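## Task

Take the lid waiting at lid park LP1 and seat it completely on culture plate E01, which sits in nest N1. The plate has to stay where it was at the start, and the lid must remain seated on its own rather than only because the robot holds it. Finish by opening the gripper and moving the arm away.

## Robot and tools

Robot: one arm with seven joints (waist, shoulder, upper arm roll, elbow, forearm roll, wrist pitch, wrist roll) and a two-finger parallel gripper. There is only one arm, so every command carries a single hand target. The only camera is cam_wrist, a 616x616 fisheye on the wrist.

Frame: the scene frame has its origin on the table surface straight under the arm's base; +z is up, and looking along +x, +y lies to the left. The base may sit slightly tilted. The reported hand position is approximate and worse at long reach. The gripper's fingers extend along its own +z axis and close along its own y axis. end_effector_position is the spot between the pads when they are shut; closed fingertips stick out about 33 mm past it, fully open ones about 9 mm. Closing pushes the fingertips roughly 24 mm further out, so keep that much clearance above a surface before closing.

The row: every motion uses a row of 10 numbers in this order: x, y, z (metres, scene frame), qw, qx, qy, qz (unit quaternion, w first, scene frame), then position, force_limit, speed for the fingers. The first seven are an absolute pose to reach, not an offset. The last three each lie in -1 to 1. position +1 opens to 140 mm, about -0.8 brings the pads together, -1 closes until blocked. force_limit maps to roughly 14 N at -1, 60 N at 0, 107 N at +1 (for parts up to 40 mm wide). speed maps to about 30, 140 and 250 mm/s at -1, 0, +1. Repeat the wanted quaternion in every row; do not copy back a reported one that may have drifted.

Tools:
- execute_actions: argument actions, a list with zero or one item, plus optional pictures (boolean). An empty list just reports state. An item {"rows": [...], "steps": n} plays up to 15 rows, one per control step of 1/30 s (steps at most 15, default 15; the final row repeats to fill). An item {"steps": n} alone is a wait of up to 300 steps counted from the previous result, including time spent replying. A refused call sends nothing. A target lying more than 0.6 m from the last reported position along any gripper axis is refused.
- move: target is one row as above; speed is the path's top speed in m/s, 0.002 to 0.5 (default 0.25), with turning capped at twice that in rad/s. The hand follows a straight path from its current pose to the target lasting 0.5 to 10 s (longer paths are cut off at 10 s). It does not slow for obstacles, may lag, stray or overshoot speed, especially with the arm nearly straight. Finger values are applied at the start. It ends when the path is over and everything is still, or 5 s after the path ends. Its result adds a move: line: done (settled near target) or off_target, moving, held, fault, plus limits: paced means the pose was clipped; held means a check blocked some steps, after which the arm may speed up sharply. Distance to target is reported.
- wait: seconds from 0 to 10; nothing new is sent.
- zoom_image: camera "cam_wrist", region [x0, y0, x1, y1] in image pixels, top-left origin, at most 504x504; gives a finer view of the latest image.
- finished_scene: scene is the number of the current scene. It is final and reports success; the next task then arrives in its result.

Controller behaviour: each step the commanded pose is clipped to within 70 mm and 16 degrees of the measured pose, then damped inverse kinematics drives the joints, favouring position over orientation. After an action ends the arm only continues to the last clipped pose, so a far target needs several calls; read the reported pose and send the remainder. A "Hand target" line shows what the controller is currently driving toward. "pose unreachable" and HELD marks mean the clearance check (which treats the mount under the base as arm) altered or blocked a step.

Results: the state line gives end_effector_position and end_effector_quat_wxyz. object_status: 0 fingers moving, 1 blocked while opening, 2 blocked while closing (a grip), 3 reached the requested position or pads met (a thin item may still be held). A grip is confirmed by 2 after sending -1. Stopped fingers stay put until position changes by at least 0.01 or the object yields. With status 2, a new force_limit only applies alongside a new position number, e.g. alternate -1 and -0.98. position_measured is in counts, 3 fully open to 230 pads touching, not linear.

The simulation keeps running while you reply; the fingers keep moving meanwhile.

Avoid: knocking anything off the table (ends the scene); drops, slips, slamming the lid down, fast contact, and targets set deep past a contact, since speed and overshoot both raise the impact force. Joint load limits in N m: waist 35, shoulder 35, upper arm roll 32, elbow 30, forearm roll 12, wrist pitch 12, wrist roll 12, with held weight included; reaching one freezes the arm for 10 s and drops the rest of the call. Holding loads heats motors; a MOTOR HOT warning precedes an OVER-TEMPERATURE FAULT that brakes the arm until it cools. Joint ranges (rad): waist ±2.744, shoulder ±1.784, upper arm roll ±2.901, elbow -3.042 to -0.152, forearm roll ±2.807, wrist pitch 0.544 to 4.517, wrist roll ±3.016. Parts may occasionally be tugged or nudged by disturbances. Don't shift the plate, make sure the lid rests flat by itself, open the fingers and lift away before ending the scene.

Each tool is called after ">>>" by a JSON object that holds its "op" and its "data".

## Session

>>> {"op": "execute_actions", "data": {"actions": []}}

Scene clock: 0.00 s of 6000.00 s.
end_effector_position=(+0.5361, -0.0890, +0.1643) position_measured=3 object_status=3 end_effector_quat_wxyz=(-0.093, -0.346, +0.907, +0.221)
Joint positions: [-0.274  0.448 -0.043 -1.605  0.245  1.616  0.474]
Joint velocities: [ 0.002  0.    -0.001  0.001  0.001  0.    -0.001]
Hand target: +0.536, -0.089, +0.164; -0.093, -0.346, +0.907, +0.221

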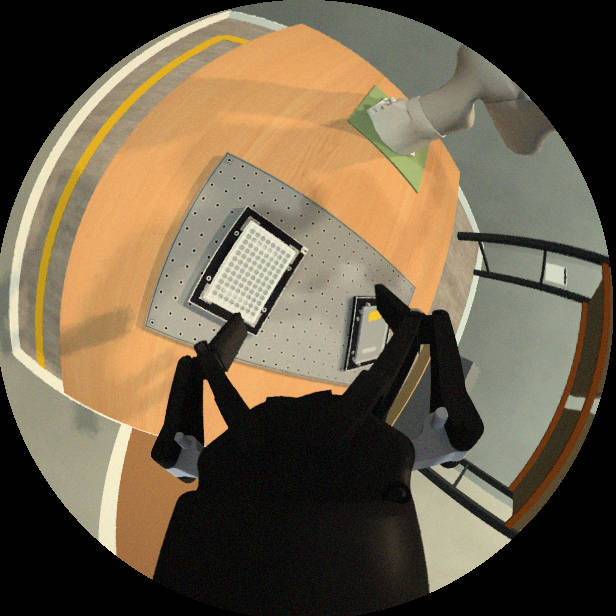

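>>> {"op": "zoom_image", "data": {"camera": "cam_wrist", "region": [140, 140, 440, 400]}}

Region (140, 140, 440, 400) of cam_wrist's 616x616 image, scaled by 1.680, with more detail than that image has; it fills the top 437 rows of this view, and the rest is white.

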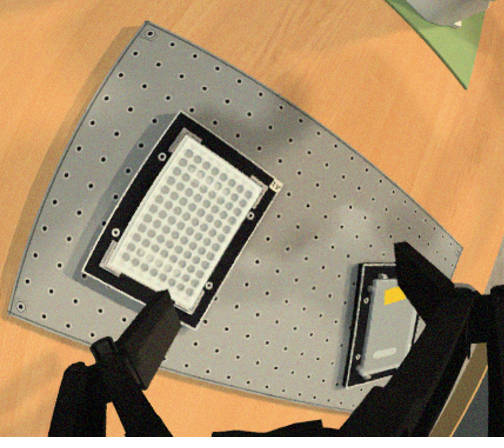

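>>> {"op": "move", "data": {"target": [0.44, -0.06, 0.30, 0, -0.358, 0.934, 0, 1, 0, 0], "speed": 0.25}}

Scene clock: 24.43 s of 6000.00 s.
end_effector_position=(+0.4392, -0.0601, +0.3033) position_measured=3 object_status=3 end_effector_quat_wxyz=(+0.001, -0.365, +0.931, +0.002)
Joint positions: [-0.216 -0.359  0.057 -2.246  0.024  1.885  0.668]
Joint velocities: [-0.011  0.001  0.01  -0.001  0.     0.004  0.028]
Hand target: +0.440, -0.061, +0.303; +0.002, -0.358, +0.934, -0.001
Off the commanded pose: 0.003 m, 1 deg.
After step 90, 19.77 s passed at rest.
move: done

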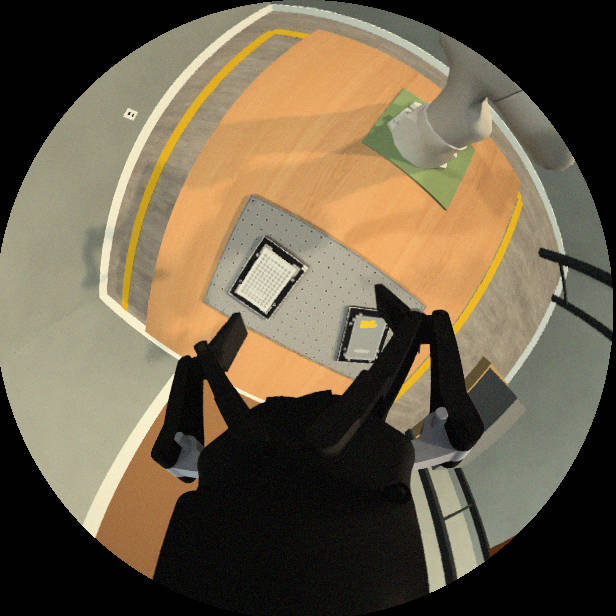

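>>> {"op": "zoom_image", "data": {"camera": "cam_wrist", "region": [200, 190, 440, 390]}}

Region (200, 190, 440, 390) of cam_wrist's 616x616 image, scaled by 2.100, with more detail than that image has.

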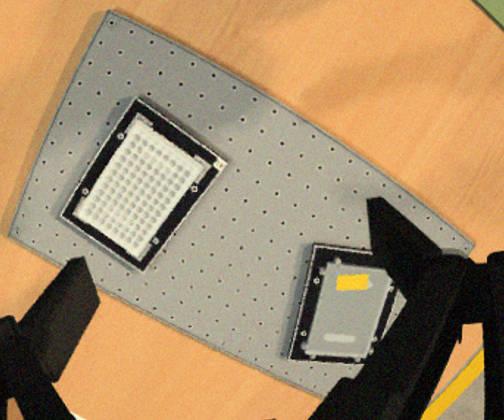

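>>> {"op": "zoom_image", "data": {"camera": "cam_wrist", "region": [340, 40, 580, 240]}}

Region (340, 40, 580, 240) of cam_wrist's 616x616 image, scaled by 2.100, with more detail than that image has.

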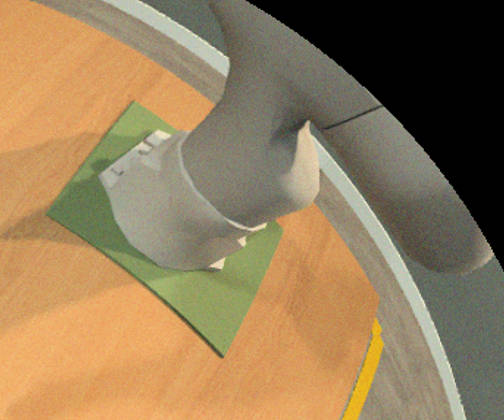

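>>> {"op": "move", "data": {"target": [0.42, 0.06, 0.26, 0, 0, 1, 0, 1, 0, 0], "speed": 0.25}}

Scene clock: 102.07 s of 6000.00 s.
end_effector_position=(+0.4175, +0.0606, +0.2585) position_measured=3 object_status=3 end_effector_quat_wxyz=(-0.002, -0.009, +1.000, +0.001)
Joint positions: [-0.463 -0.467  0.528 -2.391  0.25   1.962  1.485]
Joint velocities: [-0.005 -0.001  0.005 -0.001  0.003 -0.     0.028]
Hand target: +0.418, +0.062, +0.259; -0.001, -0.001, +1.000, +0.002
Off the commanded pose: 0.003 m, 1 deg.
After step 90, 72.20 s passed at rest.
move: done

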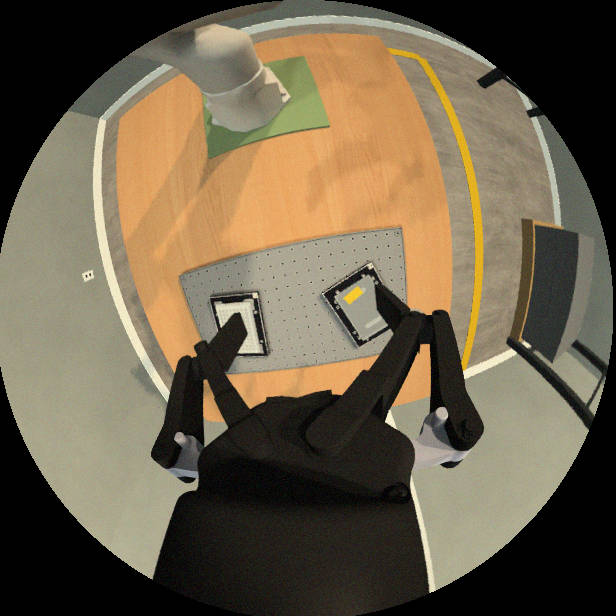

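>>> {"op": "zoom_image", "data": {"camera": "cam_wrist", "region": [170, 210, 430, 390]}}

Region (170, 210, 430, 390) of cam_wrist's 616x616 image, scaled by 1.938, with more detail than that image has; it fills the top 349 rows of this view, and the rest is white.

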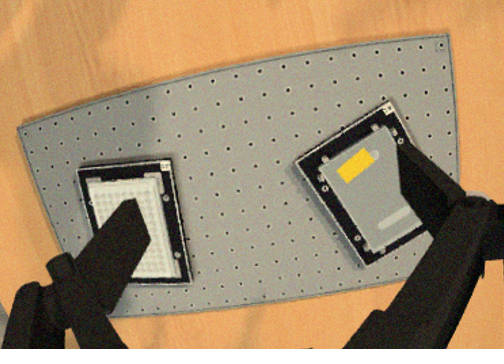

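>>> {"op": "zoom_image", "data": {"camera": "cam_wrist", "region": [290, 220, 430, 360]}}

Region (290, 220, 430, 360) of cam_wrist's 616x616 image, scaled by 3.600, with more detail than that image has.

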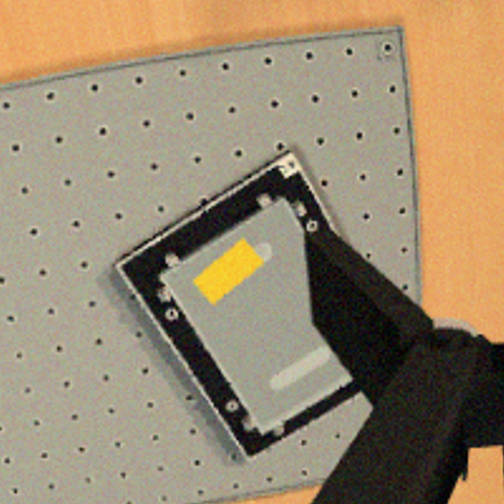

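>>> {"op": "move", "data": {"target": [0.4175, 0.0606, 0.1785, 0, 0, 1, 0, 1, 0, 0], "speed": 0.25}}

Scene clock: 141.43 s of 6000.00 s.
end_effector_position=(+0.4167, +0.0605, +0.1793) position_measured=3 object_status=3 end_effector_quat_wxyz=(-0.001, -0.004, +1.000, -0.000)
Joint positions: [-0.475 -0.382  0.59  -2.531  0.257  2.188  1.506]
Joint velocities: [-0.    -0.    -0.     0.001  0.     0.012  0.004]
Hand target: +0.418, +0.061, +0.178; +0.000, +0.000, +1.000, +0.001
Off the commanded pose: 0.001 m, 1 deg.
After step 90, 35.23 s passed at rest.
move: done

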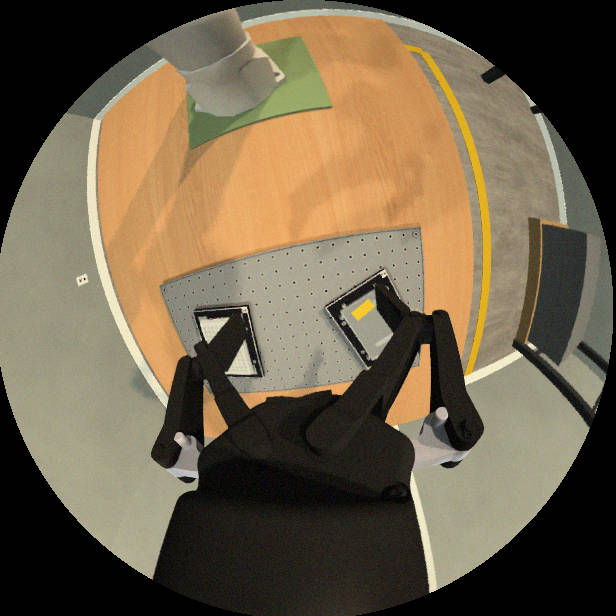

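>>> {"op": "zoom_image", "data": {"camera": "cam_wrist", "region": [150, 210, 450, 400]}}

Region (150, 210, 450, 400) of cam_wrist's 616x616 image, scaled by 1.680, with more detail than that image has; it fills the top 319 rows of this view, and the rest is white.

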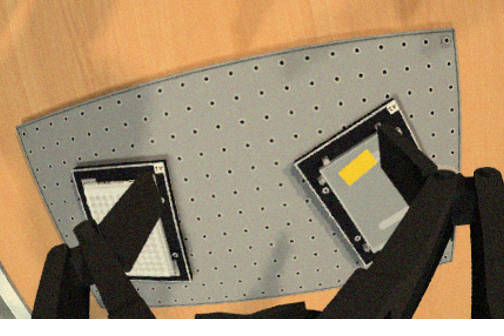

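>>> {"op": "move", "data": {"target": [0.548, 0.172, 0.15, 0, -0.1925, 0.9813, 0, 1, 0, 0], "speed": 0.25}}

Scene clock: 215.10 s of 6000.00 s.
end_effector_position=(+0.5468, +0.1775, +0.1518) position_measured=3 object_status=3 end_effector_quat_wxyz=(+0.004, -0.198, +0.980, +0.008)
Joint positions: [-0.403  0.206  0.722 -2.068 -0.15   2.225  1.585]
Joint velocities: [ 0.013  0.002 -0.013  0.005 -0.015 -0.016  0.034]
Hand target: +0.546, +0.176, +0.151; +0.001, -0.191, +0.982, +0.006
Off the commanded pose: 0.006 m, 1 deg.
After step 90, 69.37 s passed at rest.
move: off_target

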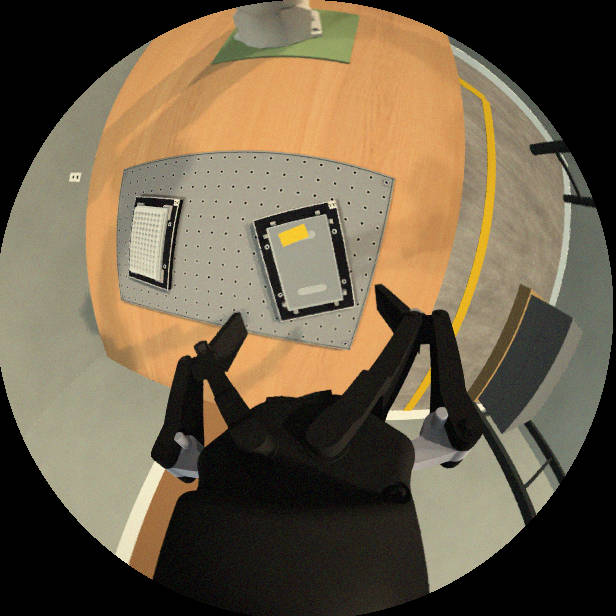

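>>> {"op": "zoom_image", "data": {"camera": "cam_wrist", "region": [220, 170, 420, 350]}}

Region (220, 170, 420, 350) of cam_wrist's 616x616 image, scaled by 2.520, with more detail than that image has; it fills the top 454 rows of this view, and the rest is white.

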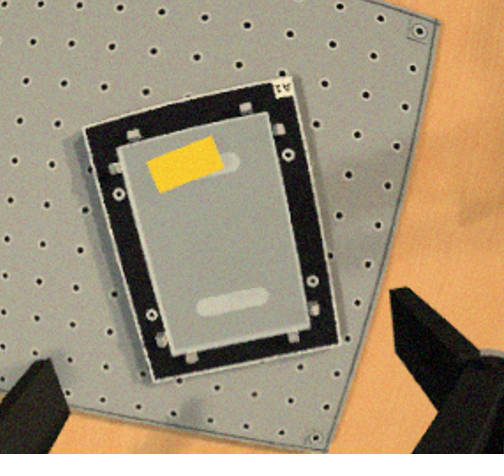

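>>> {"op": "move", "data": {"target": [0.530, 0.174, 0.10, 0, -0.1925, 0.9813, 0, 1, 0, 0], "speed": 0.15}}

Scene clock: 232.87 s of 6000.00 s.
end_effector_position=(+0.5290, +0.1744, +0.1001) position_measured=3 object_status=3 end_effector_quat_wxyz=(-0.002, -0.197, +0.980, +0.001)
Joint positions: [-0.373  0.252  0.69  -2.159 -0.217  2.335  1.643]
Joint velocities: [ 0.006 -0.001 -0.007 -0.001 -0.001  0.01   0.019]
Hand target: +0.530, +0.174, +0.100; +0.000, -0.192, +0.981, +0.000
Off the commanded pose: 0.001 m, 1 deg.
After step 90, 13.77 s passed at rest.
move: done

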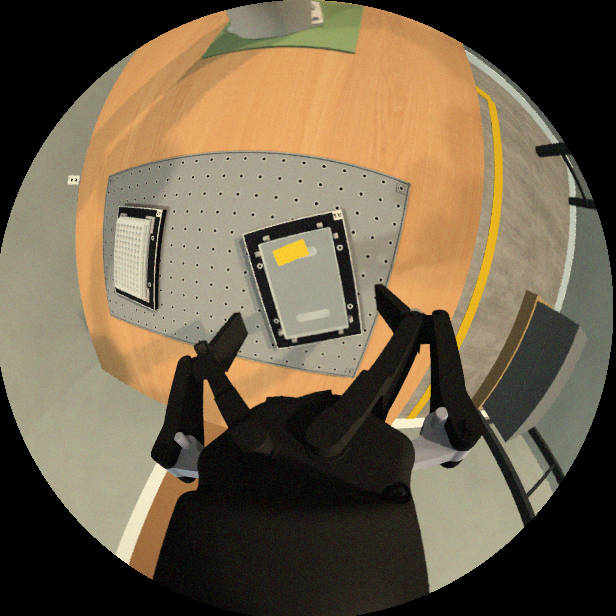

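>>> {"op": "zoom_image", "data": {"camera": "cam_wrist", "region": [200, 180, 420, 380]}}

Region (200, 180, 420, 380) of cam_wrist's 616x616 image, scaled by 2.291, with more detail than that image has; it fills the top 458 rows of this view, and the rest is white.

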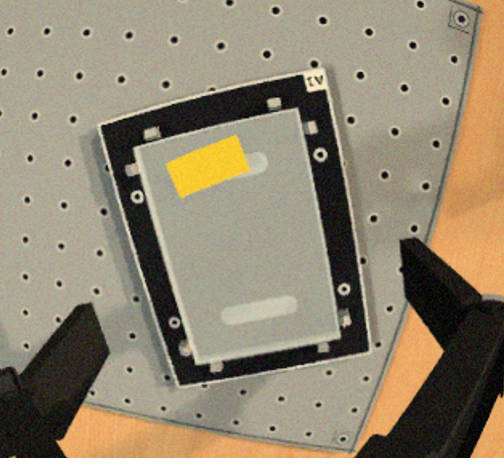

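>>> {"op": "move", "data": {"target": [0.524, 0.171, 0.068, 0, -0.1925, 0.9813, 0, 1, 0, 0], "speed": 0.1}}

>>> {"op": "zoom_image", "data": {"camera": "cam_wrist", "region": [190, 180, 430, 400]}}

Scene clock: 242.83 s of 6000.00 s.
end_effector_position=(+0.5232, +0.1711, +0.0684) position_measured=3 object_status=3 end_effector_quat_wxyz=(-0.002, -0.196, +0.981, +0.001)
Joint positions: [-0.35   0.296  0.656 -2.198 -0.266  2.41   1.676]
Joint velocities: [ 0.009 -0.    -0.009  0.001 -0.001  0.011  0.013]
Hand target: +0.524, +0.171, +0.068; -0.000, -0.192, +0.981, +0.000
Off the commanded pose: 0.001 m, 0 deg.
After step 90, 6.03 s passed at rest.
move: done

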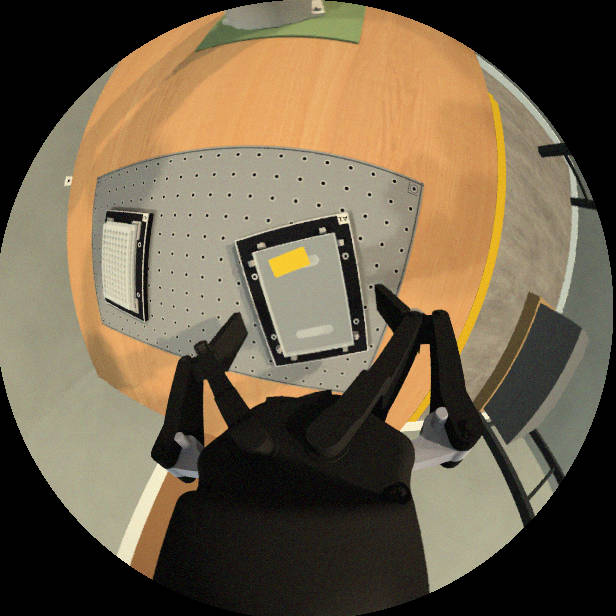

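Region (190, 180, 430, 400) of cam_wrist's 616x616 image, scaled by 2.100, with more detail than that image has; it fills the top 462 rows of this view, and the rest is white.

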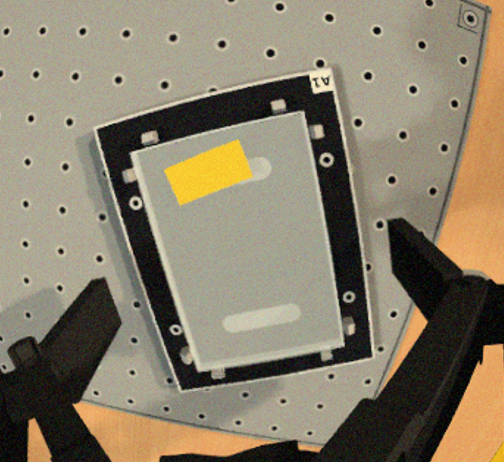

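>>> {"op": "move", "data": {"target": [0.5235, 0.171, 0.055, 0, -0.1925, 0.9813, 0, 1, 0, 0], "speed": 0.05}}

Scene clock: 257.77 s of 6000.00 s.
end_effector_position=(+0.5227, +0.1709, +0.0558) position_measured=3 object_status=3 end_effector_quat_wxyz=(-0.002, -0.196, +0.981, +0.001)
Joint positions: [-0.333  0.321  0.635 -2.203 -0.289  2.436  1.692]
Joint velocities: [ 0.013 -0.001 -0.009 -0.001 -0.003  0.015  0.013]
Hand target: +0.523, +0.171, +0.055; -0.000, -0.192, +0.981, +0.000
Off the commanded pose: 0.001 m, 0 deg.
After step 90, 11.20 s passed at rest.
move: done

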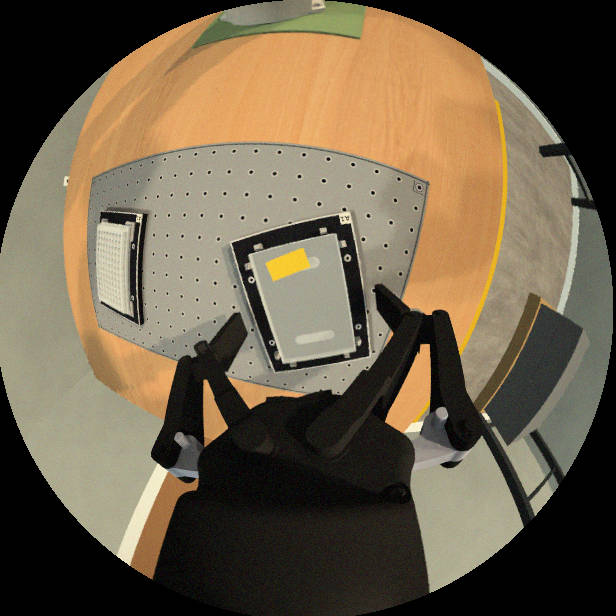

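>>> {"op": "execute_actions", "data": {"actions": [{"rows": [[0.5235, 0.171, 0.055, 0, -0.1925, 0.9813, 0, -1, 0, 0]], "steps": 15}]}}

Scene clock: 259.07 s of 6000.00 s.
end_effector_position=(+0.5207, +0.1804, +0.0615) position_measured=77 object_status=0 end_effector_quat_wxyz=(+0.001, -0.204, +0.979, -0.001)
Joint positions: [-0.32   0.308  0.643 -2.203 -0.286  2.43   1.694]
Joint velocities: [ 0.     0.     0.001  0.001  0.001 -0.001 -0.002]
Hand target: +0.523, +0.171, +0.055; -0.000, -0.193, +0.981, -0.000
Off the commanded pose: 0.012 m, 1 deg.
Steps of this call (steps 1 to 24: nothing new was sent; steps 25 to 39: all 15 steps of this action). Readings (end_effector_position | what the end effector reports):
25: (+0.5234, +0.1712, +0.0559) | position_measured=3 object_status=0
26: (+0.5233, +0.1712, +0.0558) | position_measured=9 object_status=0
28: (+0.5233, +0.1712, +0.0558) | position_measured=24 object_status=0
32: (+0.5219, +0.1770, +0.0592) | position_measured=54 object_status=0
39: the state above

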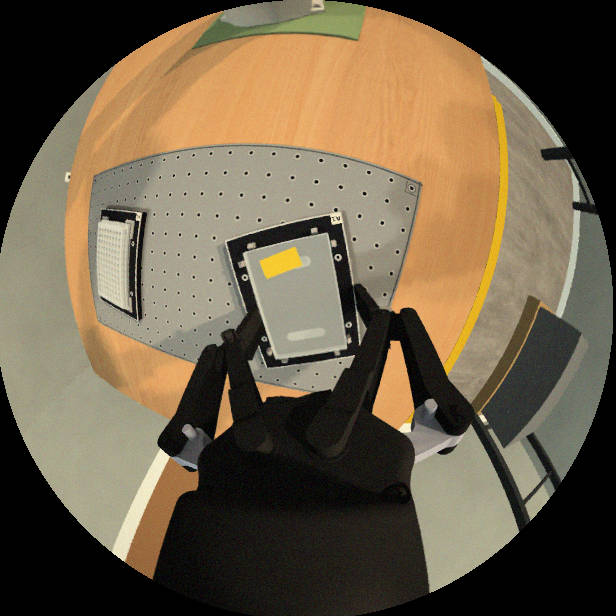

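>>> {"op": "execute_actions", "data": {"actions": [{"steps": 15}]}}

Scene clock: 260.97 s of 6000.00 s.
end_effector_position=(+0.5207, +0.1804, +0.0615) position_measured=77 object_status=2 end_effector_quat_wxyz=(+0.001, -0.204, +0.979, -0.001)
Joint positions: [-0.32   0.308  0.643 -2.203 -0.286  2.43   1.694]
Joint velocities: [-0.001 -0.    -0.     0.001  0.     0.     0.001]
Hand target: +0.523, +0.171, +0.055; -0.000, -0.193, +0.981, -0.000
Off the commanded pose: 0.012 m, 1 deg.
Steps of this call (steps 1 to 57: nothing new was sent). Readings (end_effector_position | what the end effector reports):
1: (+0.5207, +0.1804, +0.0615) | position_measured=77 object_status=0
2: (+0.5207, +0.1804, +0.0615) | position_measured=77 object_status=2
4: (+0.5207, +0.1804, +0.0615) | position_measured=77 object_status=2
8: (+0.5207, +0.1804, +0.0615) | position_measured=77 object_status=2
57: the state above

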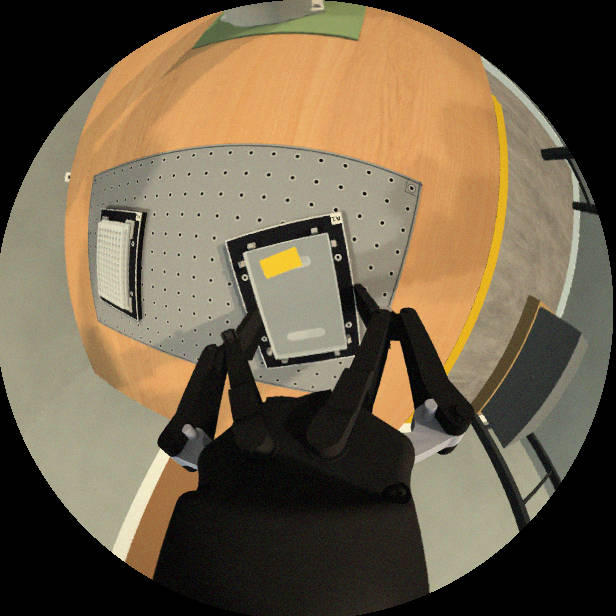

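>>> {"op": "zoom_image", "data": {"camera": "cam_wrist", "region": [190, 200, 430, 400]}}

Region (190, 200, 430, 400) of cam_wrist's 616x616 image, scaled by 2.100, with more detail than that image has.

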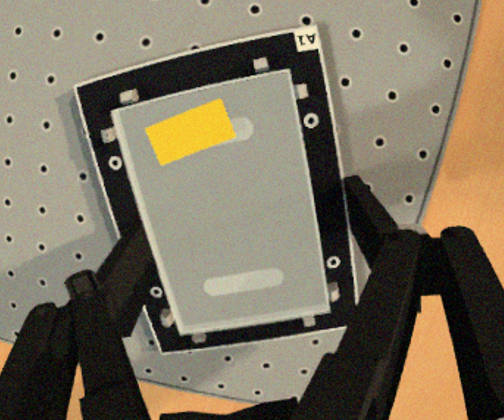

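>>> {"op": "execute_actions", "data": {"actions": [{"rows": [[0.5207, 0.1804, 0.066, 0, -0.1925, 0.9813, 0, 1, 0, 0.5]], "steps": 15}]}}

Scene clock: 289.40 s of 6000.00 s.
end_effector_position=(+0.5209, +0.1804, +0.0651) position_measured=3 object_status=3 end_effector_quat_wxyz=(+0.001, -0.198, +0.980, -0.000)
Joint positions: [-0.321  0.3    0.644 -2.202 -0.274  2.425  1.697]
Joint velocities: [ 0.     0.001 -0.001  0.     0.003 -0.002  0.001]
Hand target: +0.521, +0.180, +0.066; +0.000, -0.193, +0.981, -0.000
Off the commanded pose: 0.001 m, 1 deg.
Steps of this call (steps 1 to 90: nothing new was sent; then 24.93 s passed at rest; steps 91 to 105: all 15 steps of this action). Readings (end_effector_position | what the end effector reports):
91: (+0.5205, +0.1804, +0.0620) | position_measured=77 object_status=0
92: (+0.5199, +0.1805, +0.0618) | position_measured=76 object_status=0
94: (+0.5203, +0.1803, +0.0632) | position_measured=49 object_status=0
98: (+0.5212, +0.1804, +0.0650) | position_measured=6 object_status=0
105: the state above

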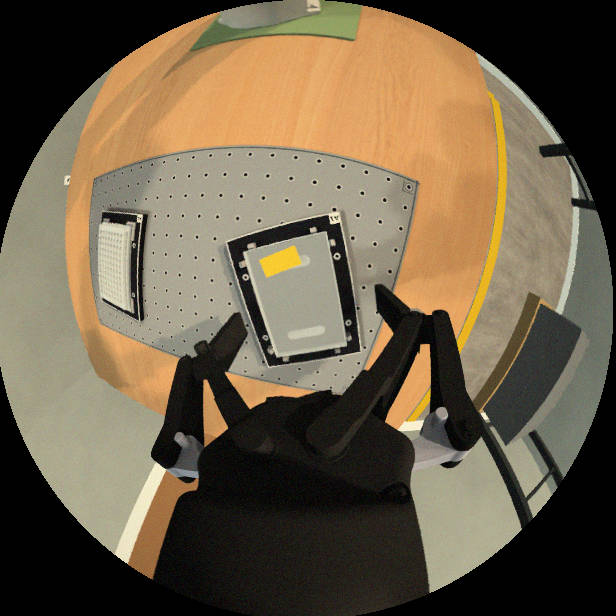

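>>> {"op": "move", "data": {"target": [0.5235, 0.171, 0.069, 0, -0.1925, 0.9813, 0, 1, 0, 0.5], "speed": 0.05}}

>>> {"op": "zoom_image", "data": {"camera": "cam_wrist", "region": [190, 180, 430, 400]}}

Scene clock: 291.53 s of 6000.00 s.
end_effector_position=(+0.5241, +0.1706, +0.0679) position_measured=3 object_status=3 end_effector_quat_wxyz=(+0.001, -0.189, +0.982, -0.001)
Joint positions: [-0.34   0.293  0.645 -2.202 -0.267  2.42   1.691]
Joint velocities: [-0.005 -0.     0.009 -0.001  0.    -0.004 -0.008]
Hand target: +0.524, +0.171, +0.069; +0.000, -0.193, +0.981, -0.000
Off the commanded pose: 0.001 m, 0 deg.
move: done

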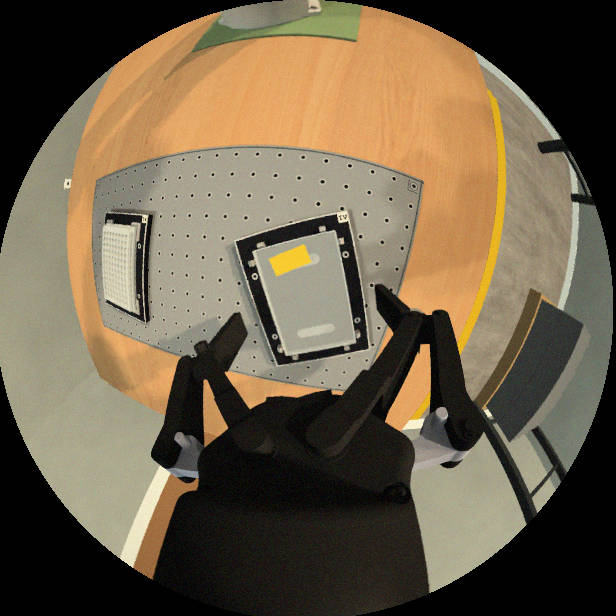

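Region (190, 180, 430, 400) of cam_wrist's 616x616 image, scaled by 2.100, with more detail than that image has; it fills the top 462 rows of this view, and the rest is white.

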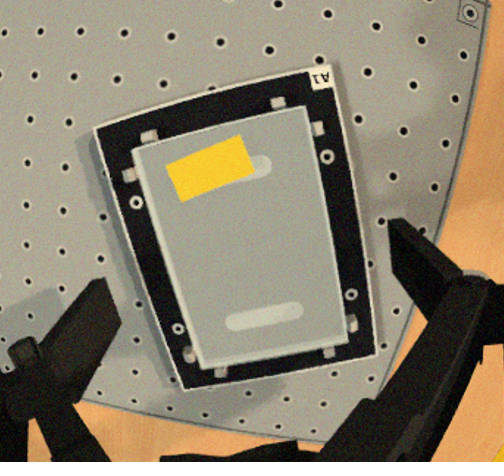

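>>> {"op": "execute_actions", "data": {"actions": [{"rows": [[0.5235, 0.171, 0.070, 0, -0.1925, 0.9813, 0, -1, 0, 0]], "steps": 15}]}}

Scene clock: 293.30 s of 6000.00 s.
end_effector_position=(+0.5244, +0.1711, +0.0702) position_measured=105 object_status=0 end_effector_quat_wxyz=(+0.002, -0.191, +0.982, -0.001)
Joint positions: [-0.343  0.288  0.65  -2.201 -0.265  2.416  1.687]
Joint velocities: [-0.    -0.     0.005  0.002  0.001 -0.001 -0.001]
Hand target: +0.523, +0.171, +0.070; +0.000, -0.192, +0.981, -0.000
Off the commanded pose: 0.001 m, 0 deg.
Steps of this call (steps 1 to 38: nothing new was sent; steps 39 to 53: all 15 steps of this action). Readings (end_effector_position | what the end effector reports):
39: (+0.5238, +0.1708, +0.0681) | position_measured=3 object_status=0
40: (+0.5239, +0.1708, +0.0684) | position_measured=9 object_status=0
42: (+0.5239, +0.1708, +0.0688) | position_measured=24 object_status=0
46: (+0.5239, +0.1709, +0.0690) | position_measured=54 object_status=0
53: the state above

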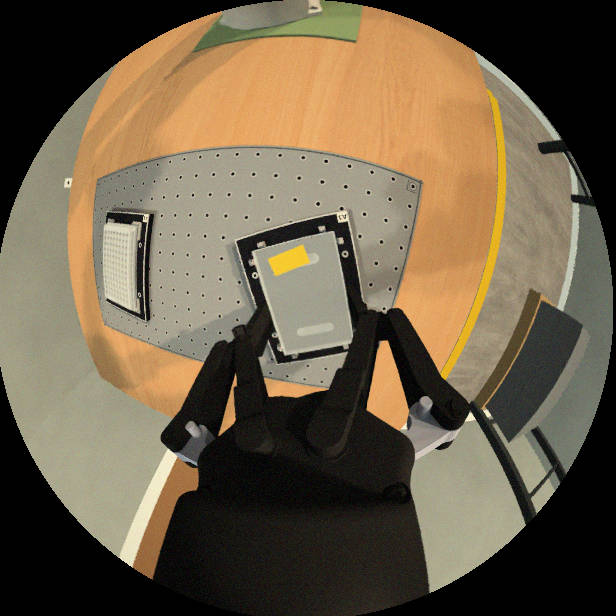

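>>> {"op": "execute_actions", "data": {"actions": [{"steps": 10}]}}

>>> {"op": "zoom_image", "data": {"camera": "cam_wrist", "region": [190, 180, 430, 400]}}

Scene clock: 294.13 s of 6000.00 s.
end_effector_position=(+0.5244, +0.1709, +0.0702) position_measured=105 object_status=2 end_effector_quat_wxyz=(+0.002, -0.191, +0.982, -0.001)
Joint positions: [-0.344  0.288  0.65  -2.201 -0.265  2.416  1.687]
Joint velocities: [ 0.001  0.     0.001  0.    -0.001 -0.     0.001]
Hand target: +0.523, +0.171, +0.070; +0.000, -0.192, +0.981, -0.000
Off the commanded pose: 0.001 m, 0 deg.
Steps of this call (steps 1 to 25: nothing new was sent). Readings (end_effector_position | what the end effector reports):
1: (+0.5244, +0.1712, +0.0702) | position_measured=105 object_status=0
2: (+0.5244, +0.1711, +0.0702) | position_measured=105 object_status=0
4: (+0.5244, +0.1710, +0.0702) | position_measured=105 object_status=0
8: (+0.5244, +0.1710, +0.0702) | position_measured=105 object_status=2
25: the state above

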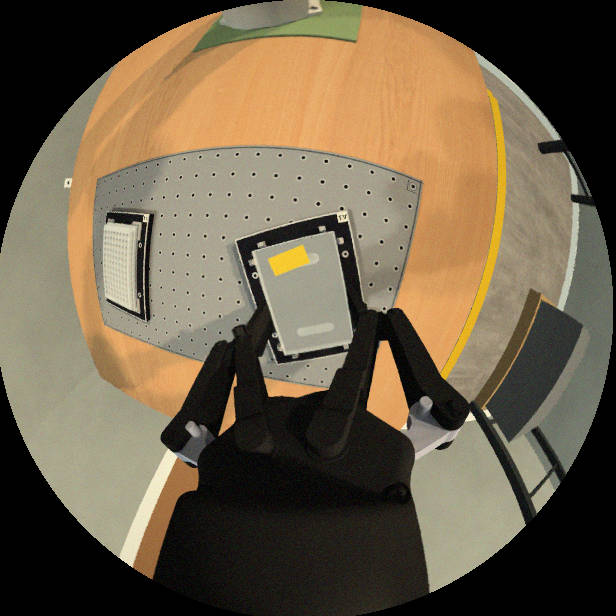

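Region (190, 180, 430, 400) of cam_wrist's 616x616 image, scaled by 2.100, with more detail than that image has; it fills the top 462 rows of this view, and the rest is white.

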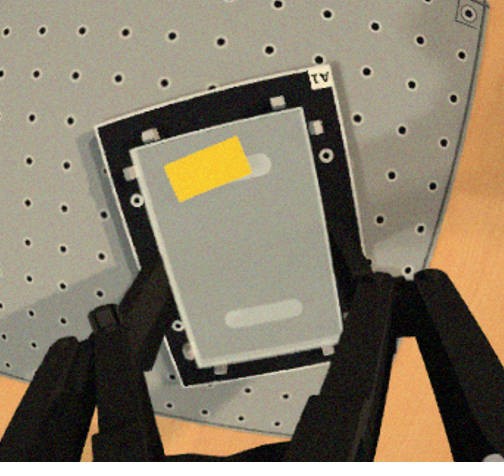

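>>> {"op": "move", "data": {"target": [0.5244, 0.171, 0.13, 0, -0.1925, 0.9813, 0, -1, 0, 0], "speed": 0.1}}

Scene clock: 296.90 s of 6000.00 s.
end_effector_position=(+0.5253, +0.1705, +0.1295) position_measured=105 object_status=2 end_effector_quat_wxyz=(+0.002, -0.188, +0.982, -0.001)
Joint positions: [-0.391  0.17   0.705 -2.166 -0.15   2.291  1.613]
Joint velocities: [-0.004  0.     0.002 -0.001  0.002 -0.011 -0.021]
Hand target: +0.524, +0.171, +0.130; +0.000, -0.193, +0.981, -0.000
Off the commanded pose: 0.001 m, 1 deg.
move: done

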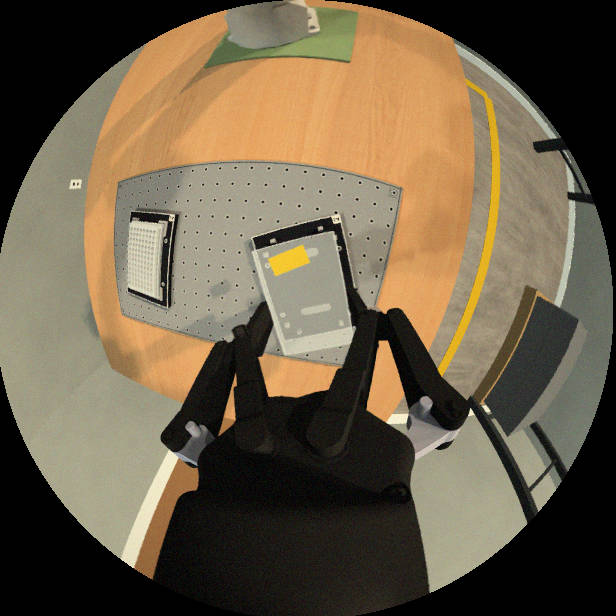

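>>> {"op": "move", "data": {"target": [0.53, -0.13, 0.15, 0, 0.0610, 0.9981, 0, -1, 0, 0], "speed": 0.2}}

Scene clock: 302.87 s of 6000.00 s.
end_effector_position=(+0.5357, -0.1347, +0.1493) position_measured=105 object_status=2 end_effector_quat_wxyz=(+0.005, +0.067, +0.998, -0.004)
Joint positions: [-0.712  0.107  0.461 -2.158 -0.07   2.261  1.51 ]
Joint velocities: [-0.002 -0.    -0.002  0.002 -0.004 -0.01  -0.004]
Hand target: +0.535, -0.134, +0.149; +0.003, +0.061, +0.998, -0.005
Off the commanded pose: 0.007 m, 1 deg.
After step 90, 1.07 s passed at rest.
move: off_target

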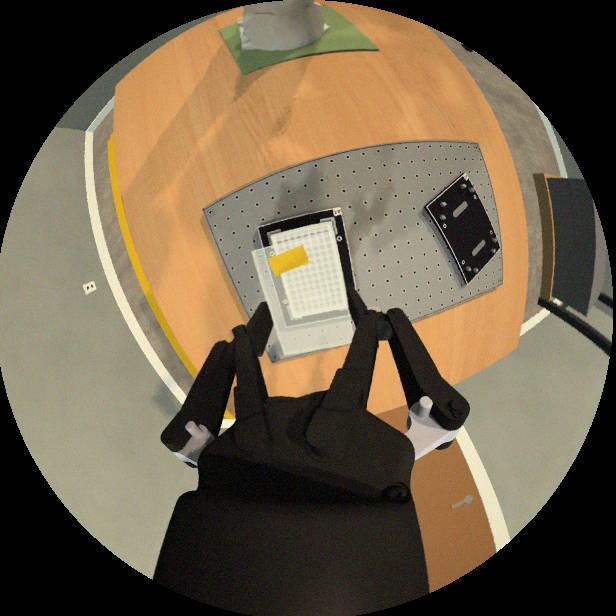

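>>> {"op": "zoom_image", "data": {"camera": "cam_wrist", "region": [200, 180, 420, 380]}}

Region (200, 180, 420, 380) of cam_wrist's 616x616 image, scaled by 2.291, with more detail than that image has; it fills the top 458 rows of this view, and the rest is white.

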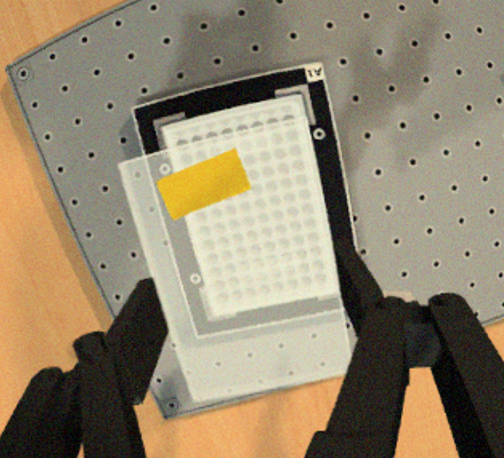

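>>> {"op": "move", "data": {"target": [0.5312, -0.1229, 0.105, 0, 0.0610, 0.9981, 0, -1, 0, 0], "speed": 0.1}}

>>> {"op": "zoom_image", "data": {"camera": "cam_wrist", "region": [200, 180, 420, 380]}}

Scene clock: 329.23 s of 6000.00 s.
end_effector_position=(+0.5302, -0.1218, +0.1053) position_measured=105 object_status=2 end_effector_quat_wxyz=(-0.002, +0.058, +0.998, +0.002)
Joint positions: [-0.696  0.17   0.461 -2.206 -0.103  2.349  1.532]
Joint velocities: [-0.     0.001 -0.001  0.001 -0.003  0.01   0.011]
Hand target: +0.531, -0.123, +0.105; +0.000, +0.061, +0.998, +0.000
Off the commanded pose: 0.002 m, 0 deg.
After step 90, 22.40 s passed at rest.
move: done

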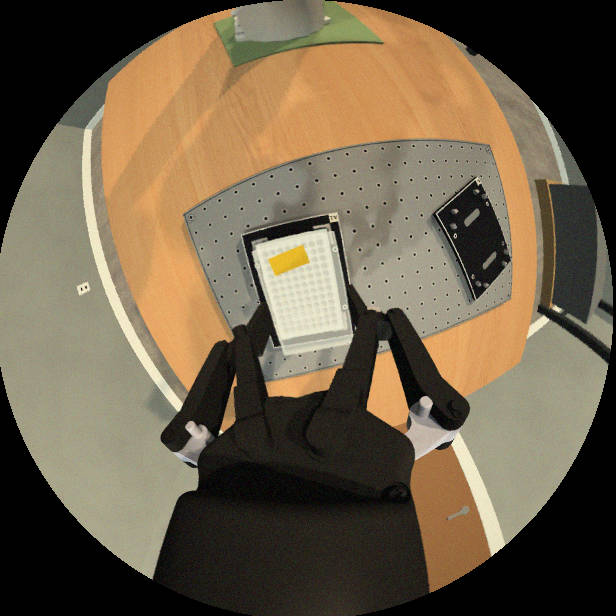

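Region (200, 180, 420, 380) of cam_wrist's 616x616 image, scaled by 2.291, with more detail than that image has; it fills the top 458 rows of this view, and the rest is white.

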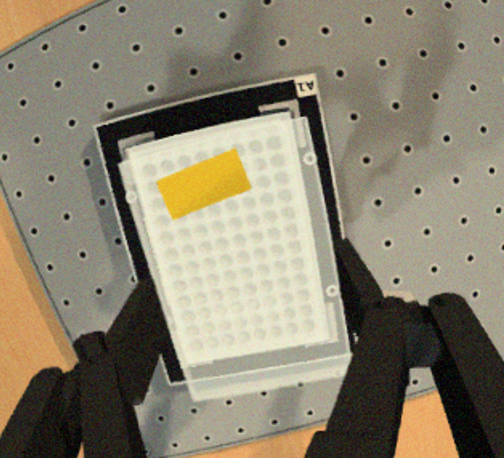

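>>> {"op": "move", "data": {"target": [0.5288, -0.1237, 0.089, 0, 0.0610, 0.9981, 0, -1, 0, 0], "speed": 0.03}}

>>> {"op": "zoom_image", "data": {"camera": "cam_wrist", "region": [200, 180, 420, 380]}}

Scene clock: 348.03 s of 6000.00 s.
end_effector_position=(+0.5280, -0.1230, +0.0897) position_measured=105 object_status=2 end_effector_quat_wxyz=(-0.002, +0.058, +0.998, +0.002)
Joint positions: [-0.695  0.194  0.456 -2.223 -0.122  2.387  1.543]
Joint velocities: [ 0.002 -0.    -0.002  0.001 -0.006  0.017  0.011]
Hand target: +0.529, -0.124, +0.089; +0.000, +0.061, +0.998, +0.000
Off the commanded pose: 0.001 m, 0 deg.
After step 90, 14.97 s passed at rest.
move: done

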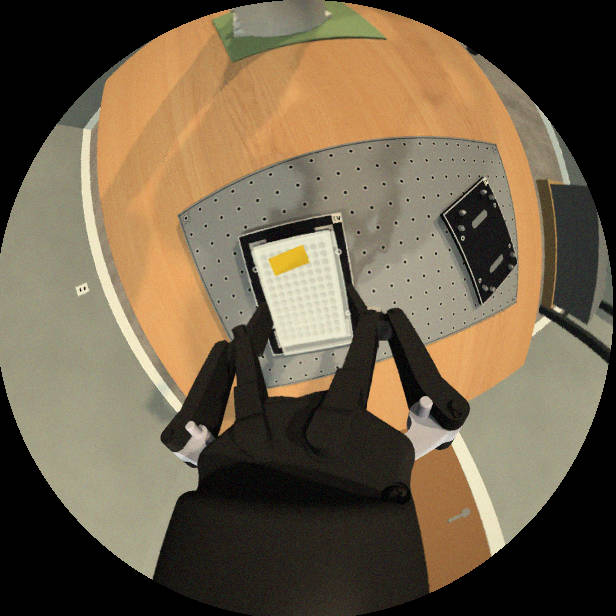

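Region (200, 180, 420, 380) of cam_wrist's 616x616 image, scaled by 2.291, with more detail than that image has; it fills the top 458 rows of this view, and the rest is white.

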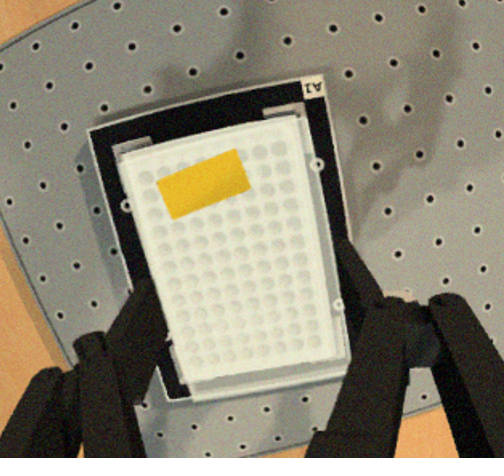

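>>> {"op": "move", "data": {"target": [0.5288, -0.1237, 0.080, 0, 0.0610, 0.9981, 0, -1, 0, 0], "speed": 0.01}}

>>> {"op": "zoom_image", "data": {"camera": "cam_wrist", "region": [200, 180, 420, 380]}}

Scene clock: 351.90 s of 6000.00 s.
end_effector_position=(+0.5287, -0.1228, +0.0849) position_measured=105 object_status=2 end_effector_quat_wxyz=(-0.001, +0.059, +0.998, -0.000)
Joint positions: [-0.693  0.204  0.455 -2.226 -0.135  2.4    1.557]
Joint velocities: [ 0.    -0.    -0.    -0.001 -0.003  0.     0.01 ]
Hand target: +0.529, -0.124, +0.080; +0.000, +0.061, +0.998, +0.000
Off the commanded pose: 0.005 m, 0 deg.
move: off_target

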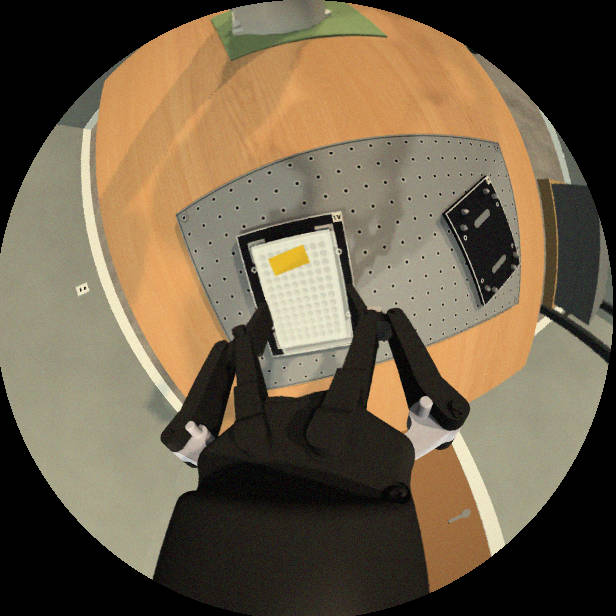

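Region (200, 180, 420, 380) of cam_wrist's 616x616 image, scaled by 2.291, with more detail than that image has; it fills the top 458 rows of this view, and the rest is white.

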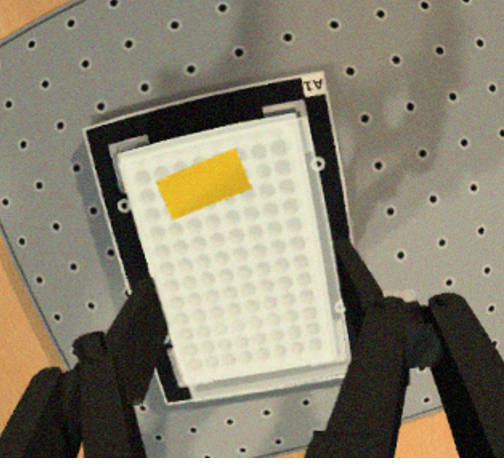

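>>> {"op": "zoom_image", "data": {"camera": "cam_wrist", "region": [230, 200, 380, 370]}}

Region (230, 200, 380, 370) of cam_wrist's 616x616 image, scaled by 2.965, with more detail than that image has; it fills the left 445 columns of this view, and the rest is white.

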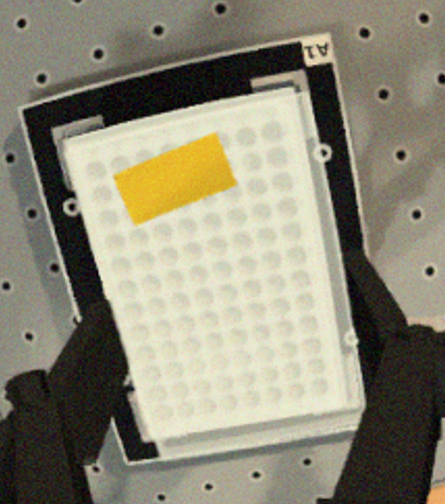

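>>> {"op": "move", "data": {"target": [0.5277, -0.1260, 0.090, 0, 0.0610, 0.9981, 0, -1, 0, 0], "speed": 0.02}}

>>> {"op": "zoom_image", "data": {"camera": "cam_wrist", "region": [230, 200, 380, 370]}}

Scene clock: 389.20 s of 6000.00 s.
end_effector_position=(+0.5288, -0.1267, +0.0896) position_measured=105 object_status=2 end_effector_quat_wxyz=(+0.001, +0.063, +0.998, -0.001)
Joint positions: [-0.699  0.194  0.455 -2.226 -0.13   2.396  1.555]
Joint velocities: [-0.001 -0.     0.001 -0.001  0.004 -0.004 -0.005]
Hand target: +0.528, -0.126, +0.090; +0.000, +0.061, +0.998, -0.000
Off the commanded pose: 0.001 m, 0 deg.
After step 90, 33.60 s passed at rest.
move: done

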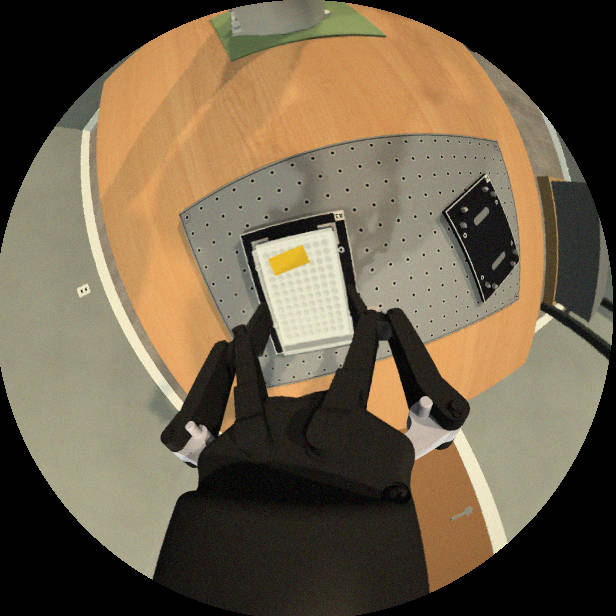

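Region (230, 200, 380, 370) of cam_wrist's 616x616 image, scaled by 2.965, with more detail than that image has; it fills the left 445 columns of this view, and the rest is white.

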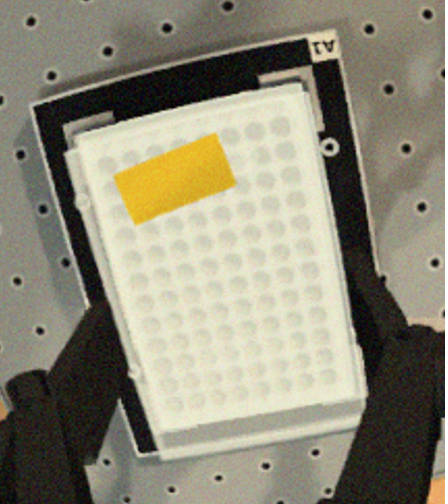

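>>> {"op": "move", "data": {"target": [0.5288, -0.1262, 0.079, 0, 0.0610, 0.9981, 0, -1, 0, 0], "speed": 0.01}}

Scene clock: 394.97 s of 6000.00 s.
end_effector_position=(+0.5282, -0.1257, +0.0847) position_measured=105 object_status=2 end_effector_quat_wxyz=(-0.001, +0.061, +0.998, -0.001)
Joint positions: [-0.698  0.204  0.455 -2.226 -0.138  2.401  1.559]
Joint velocities: [ 0.     0.     0.001  0.    -0.003  0.     0.003]
Hand target: +0.529, -0.126, +0.079; -0.000, +0.061, +0.998, +0.000
Off the commanded pose: 0.006 m, 0 deg.
After step 90, 1.50 s passed at rest.
move: off_target

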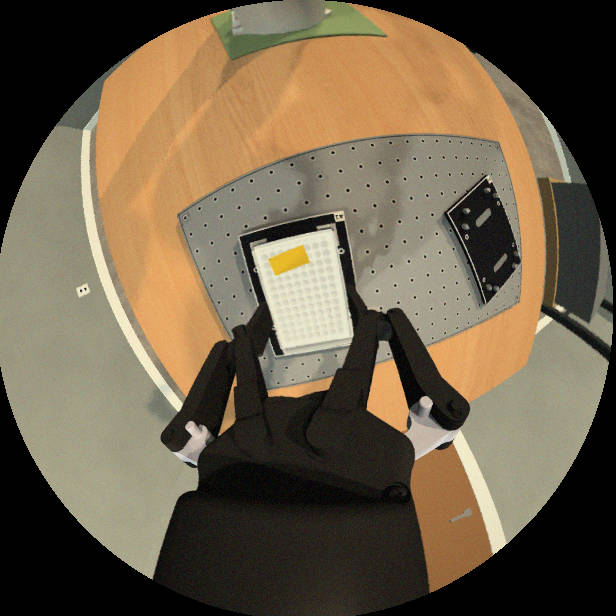

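>>> {"op": "zoom_image", "data": {"camera": "cam_wrist", "region": [240, 210, 360, 290]}}

Region (240, 210, 360, 290) of cam_wrist's 616x616 image, scaled by 4.200, with more detail than that image has.

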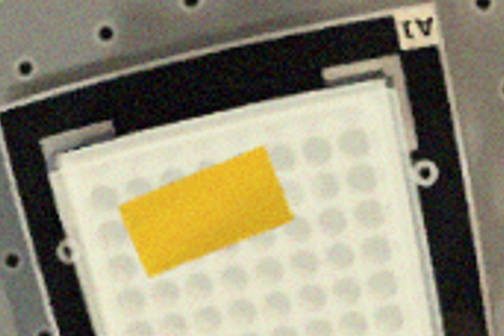

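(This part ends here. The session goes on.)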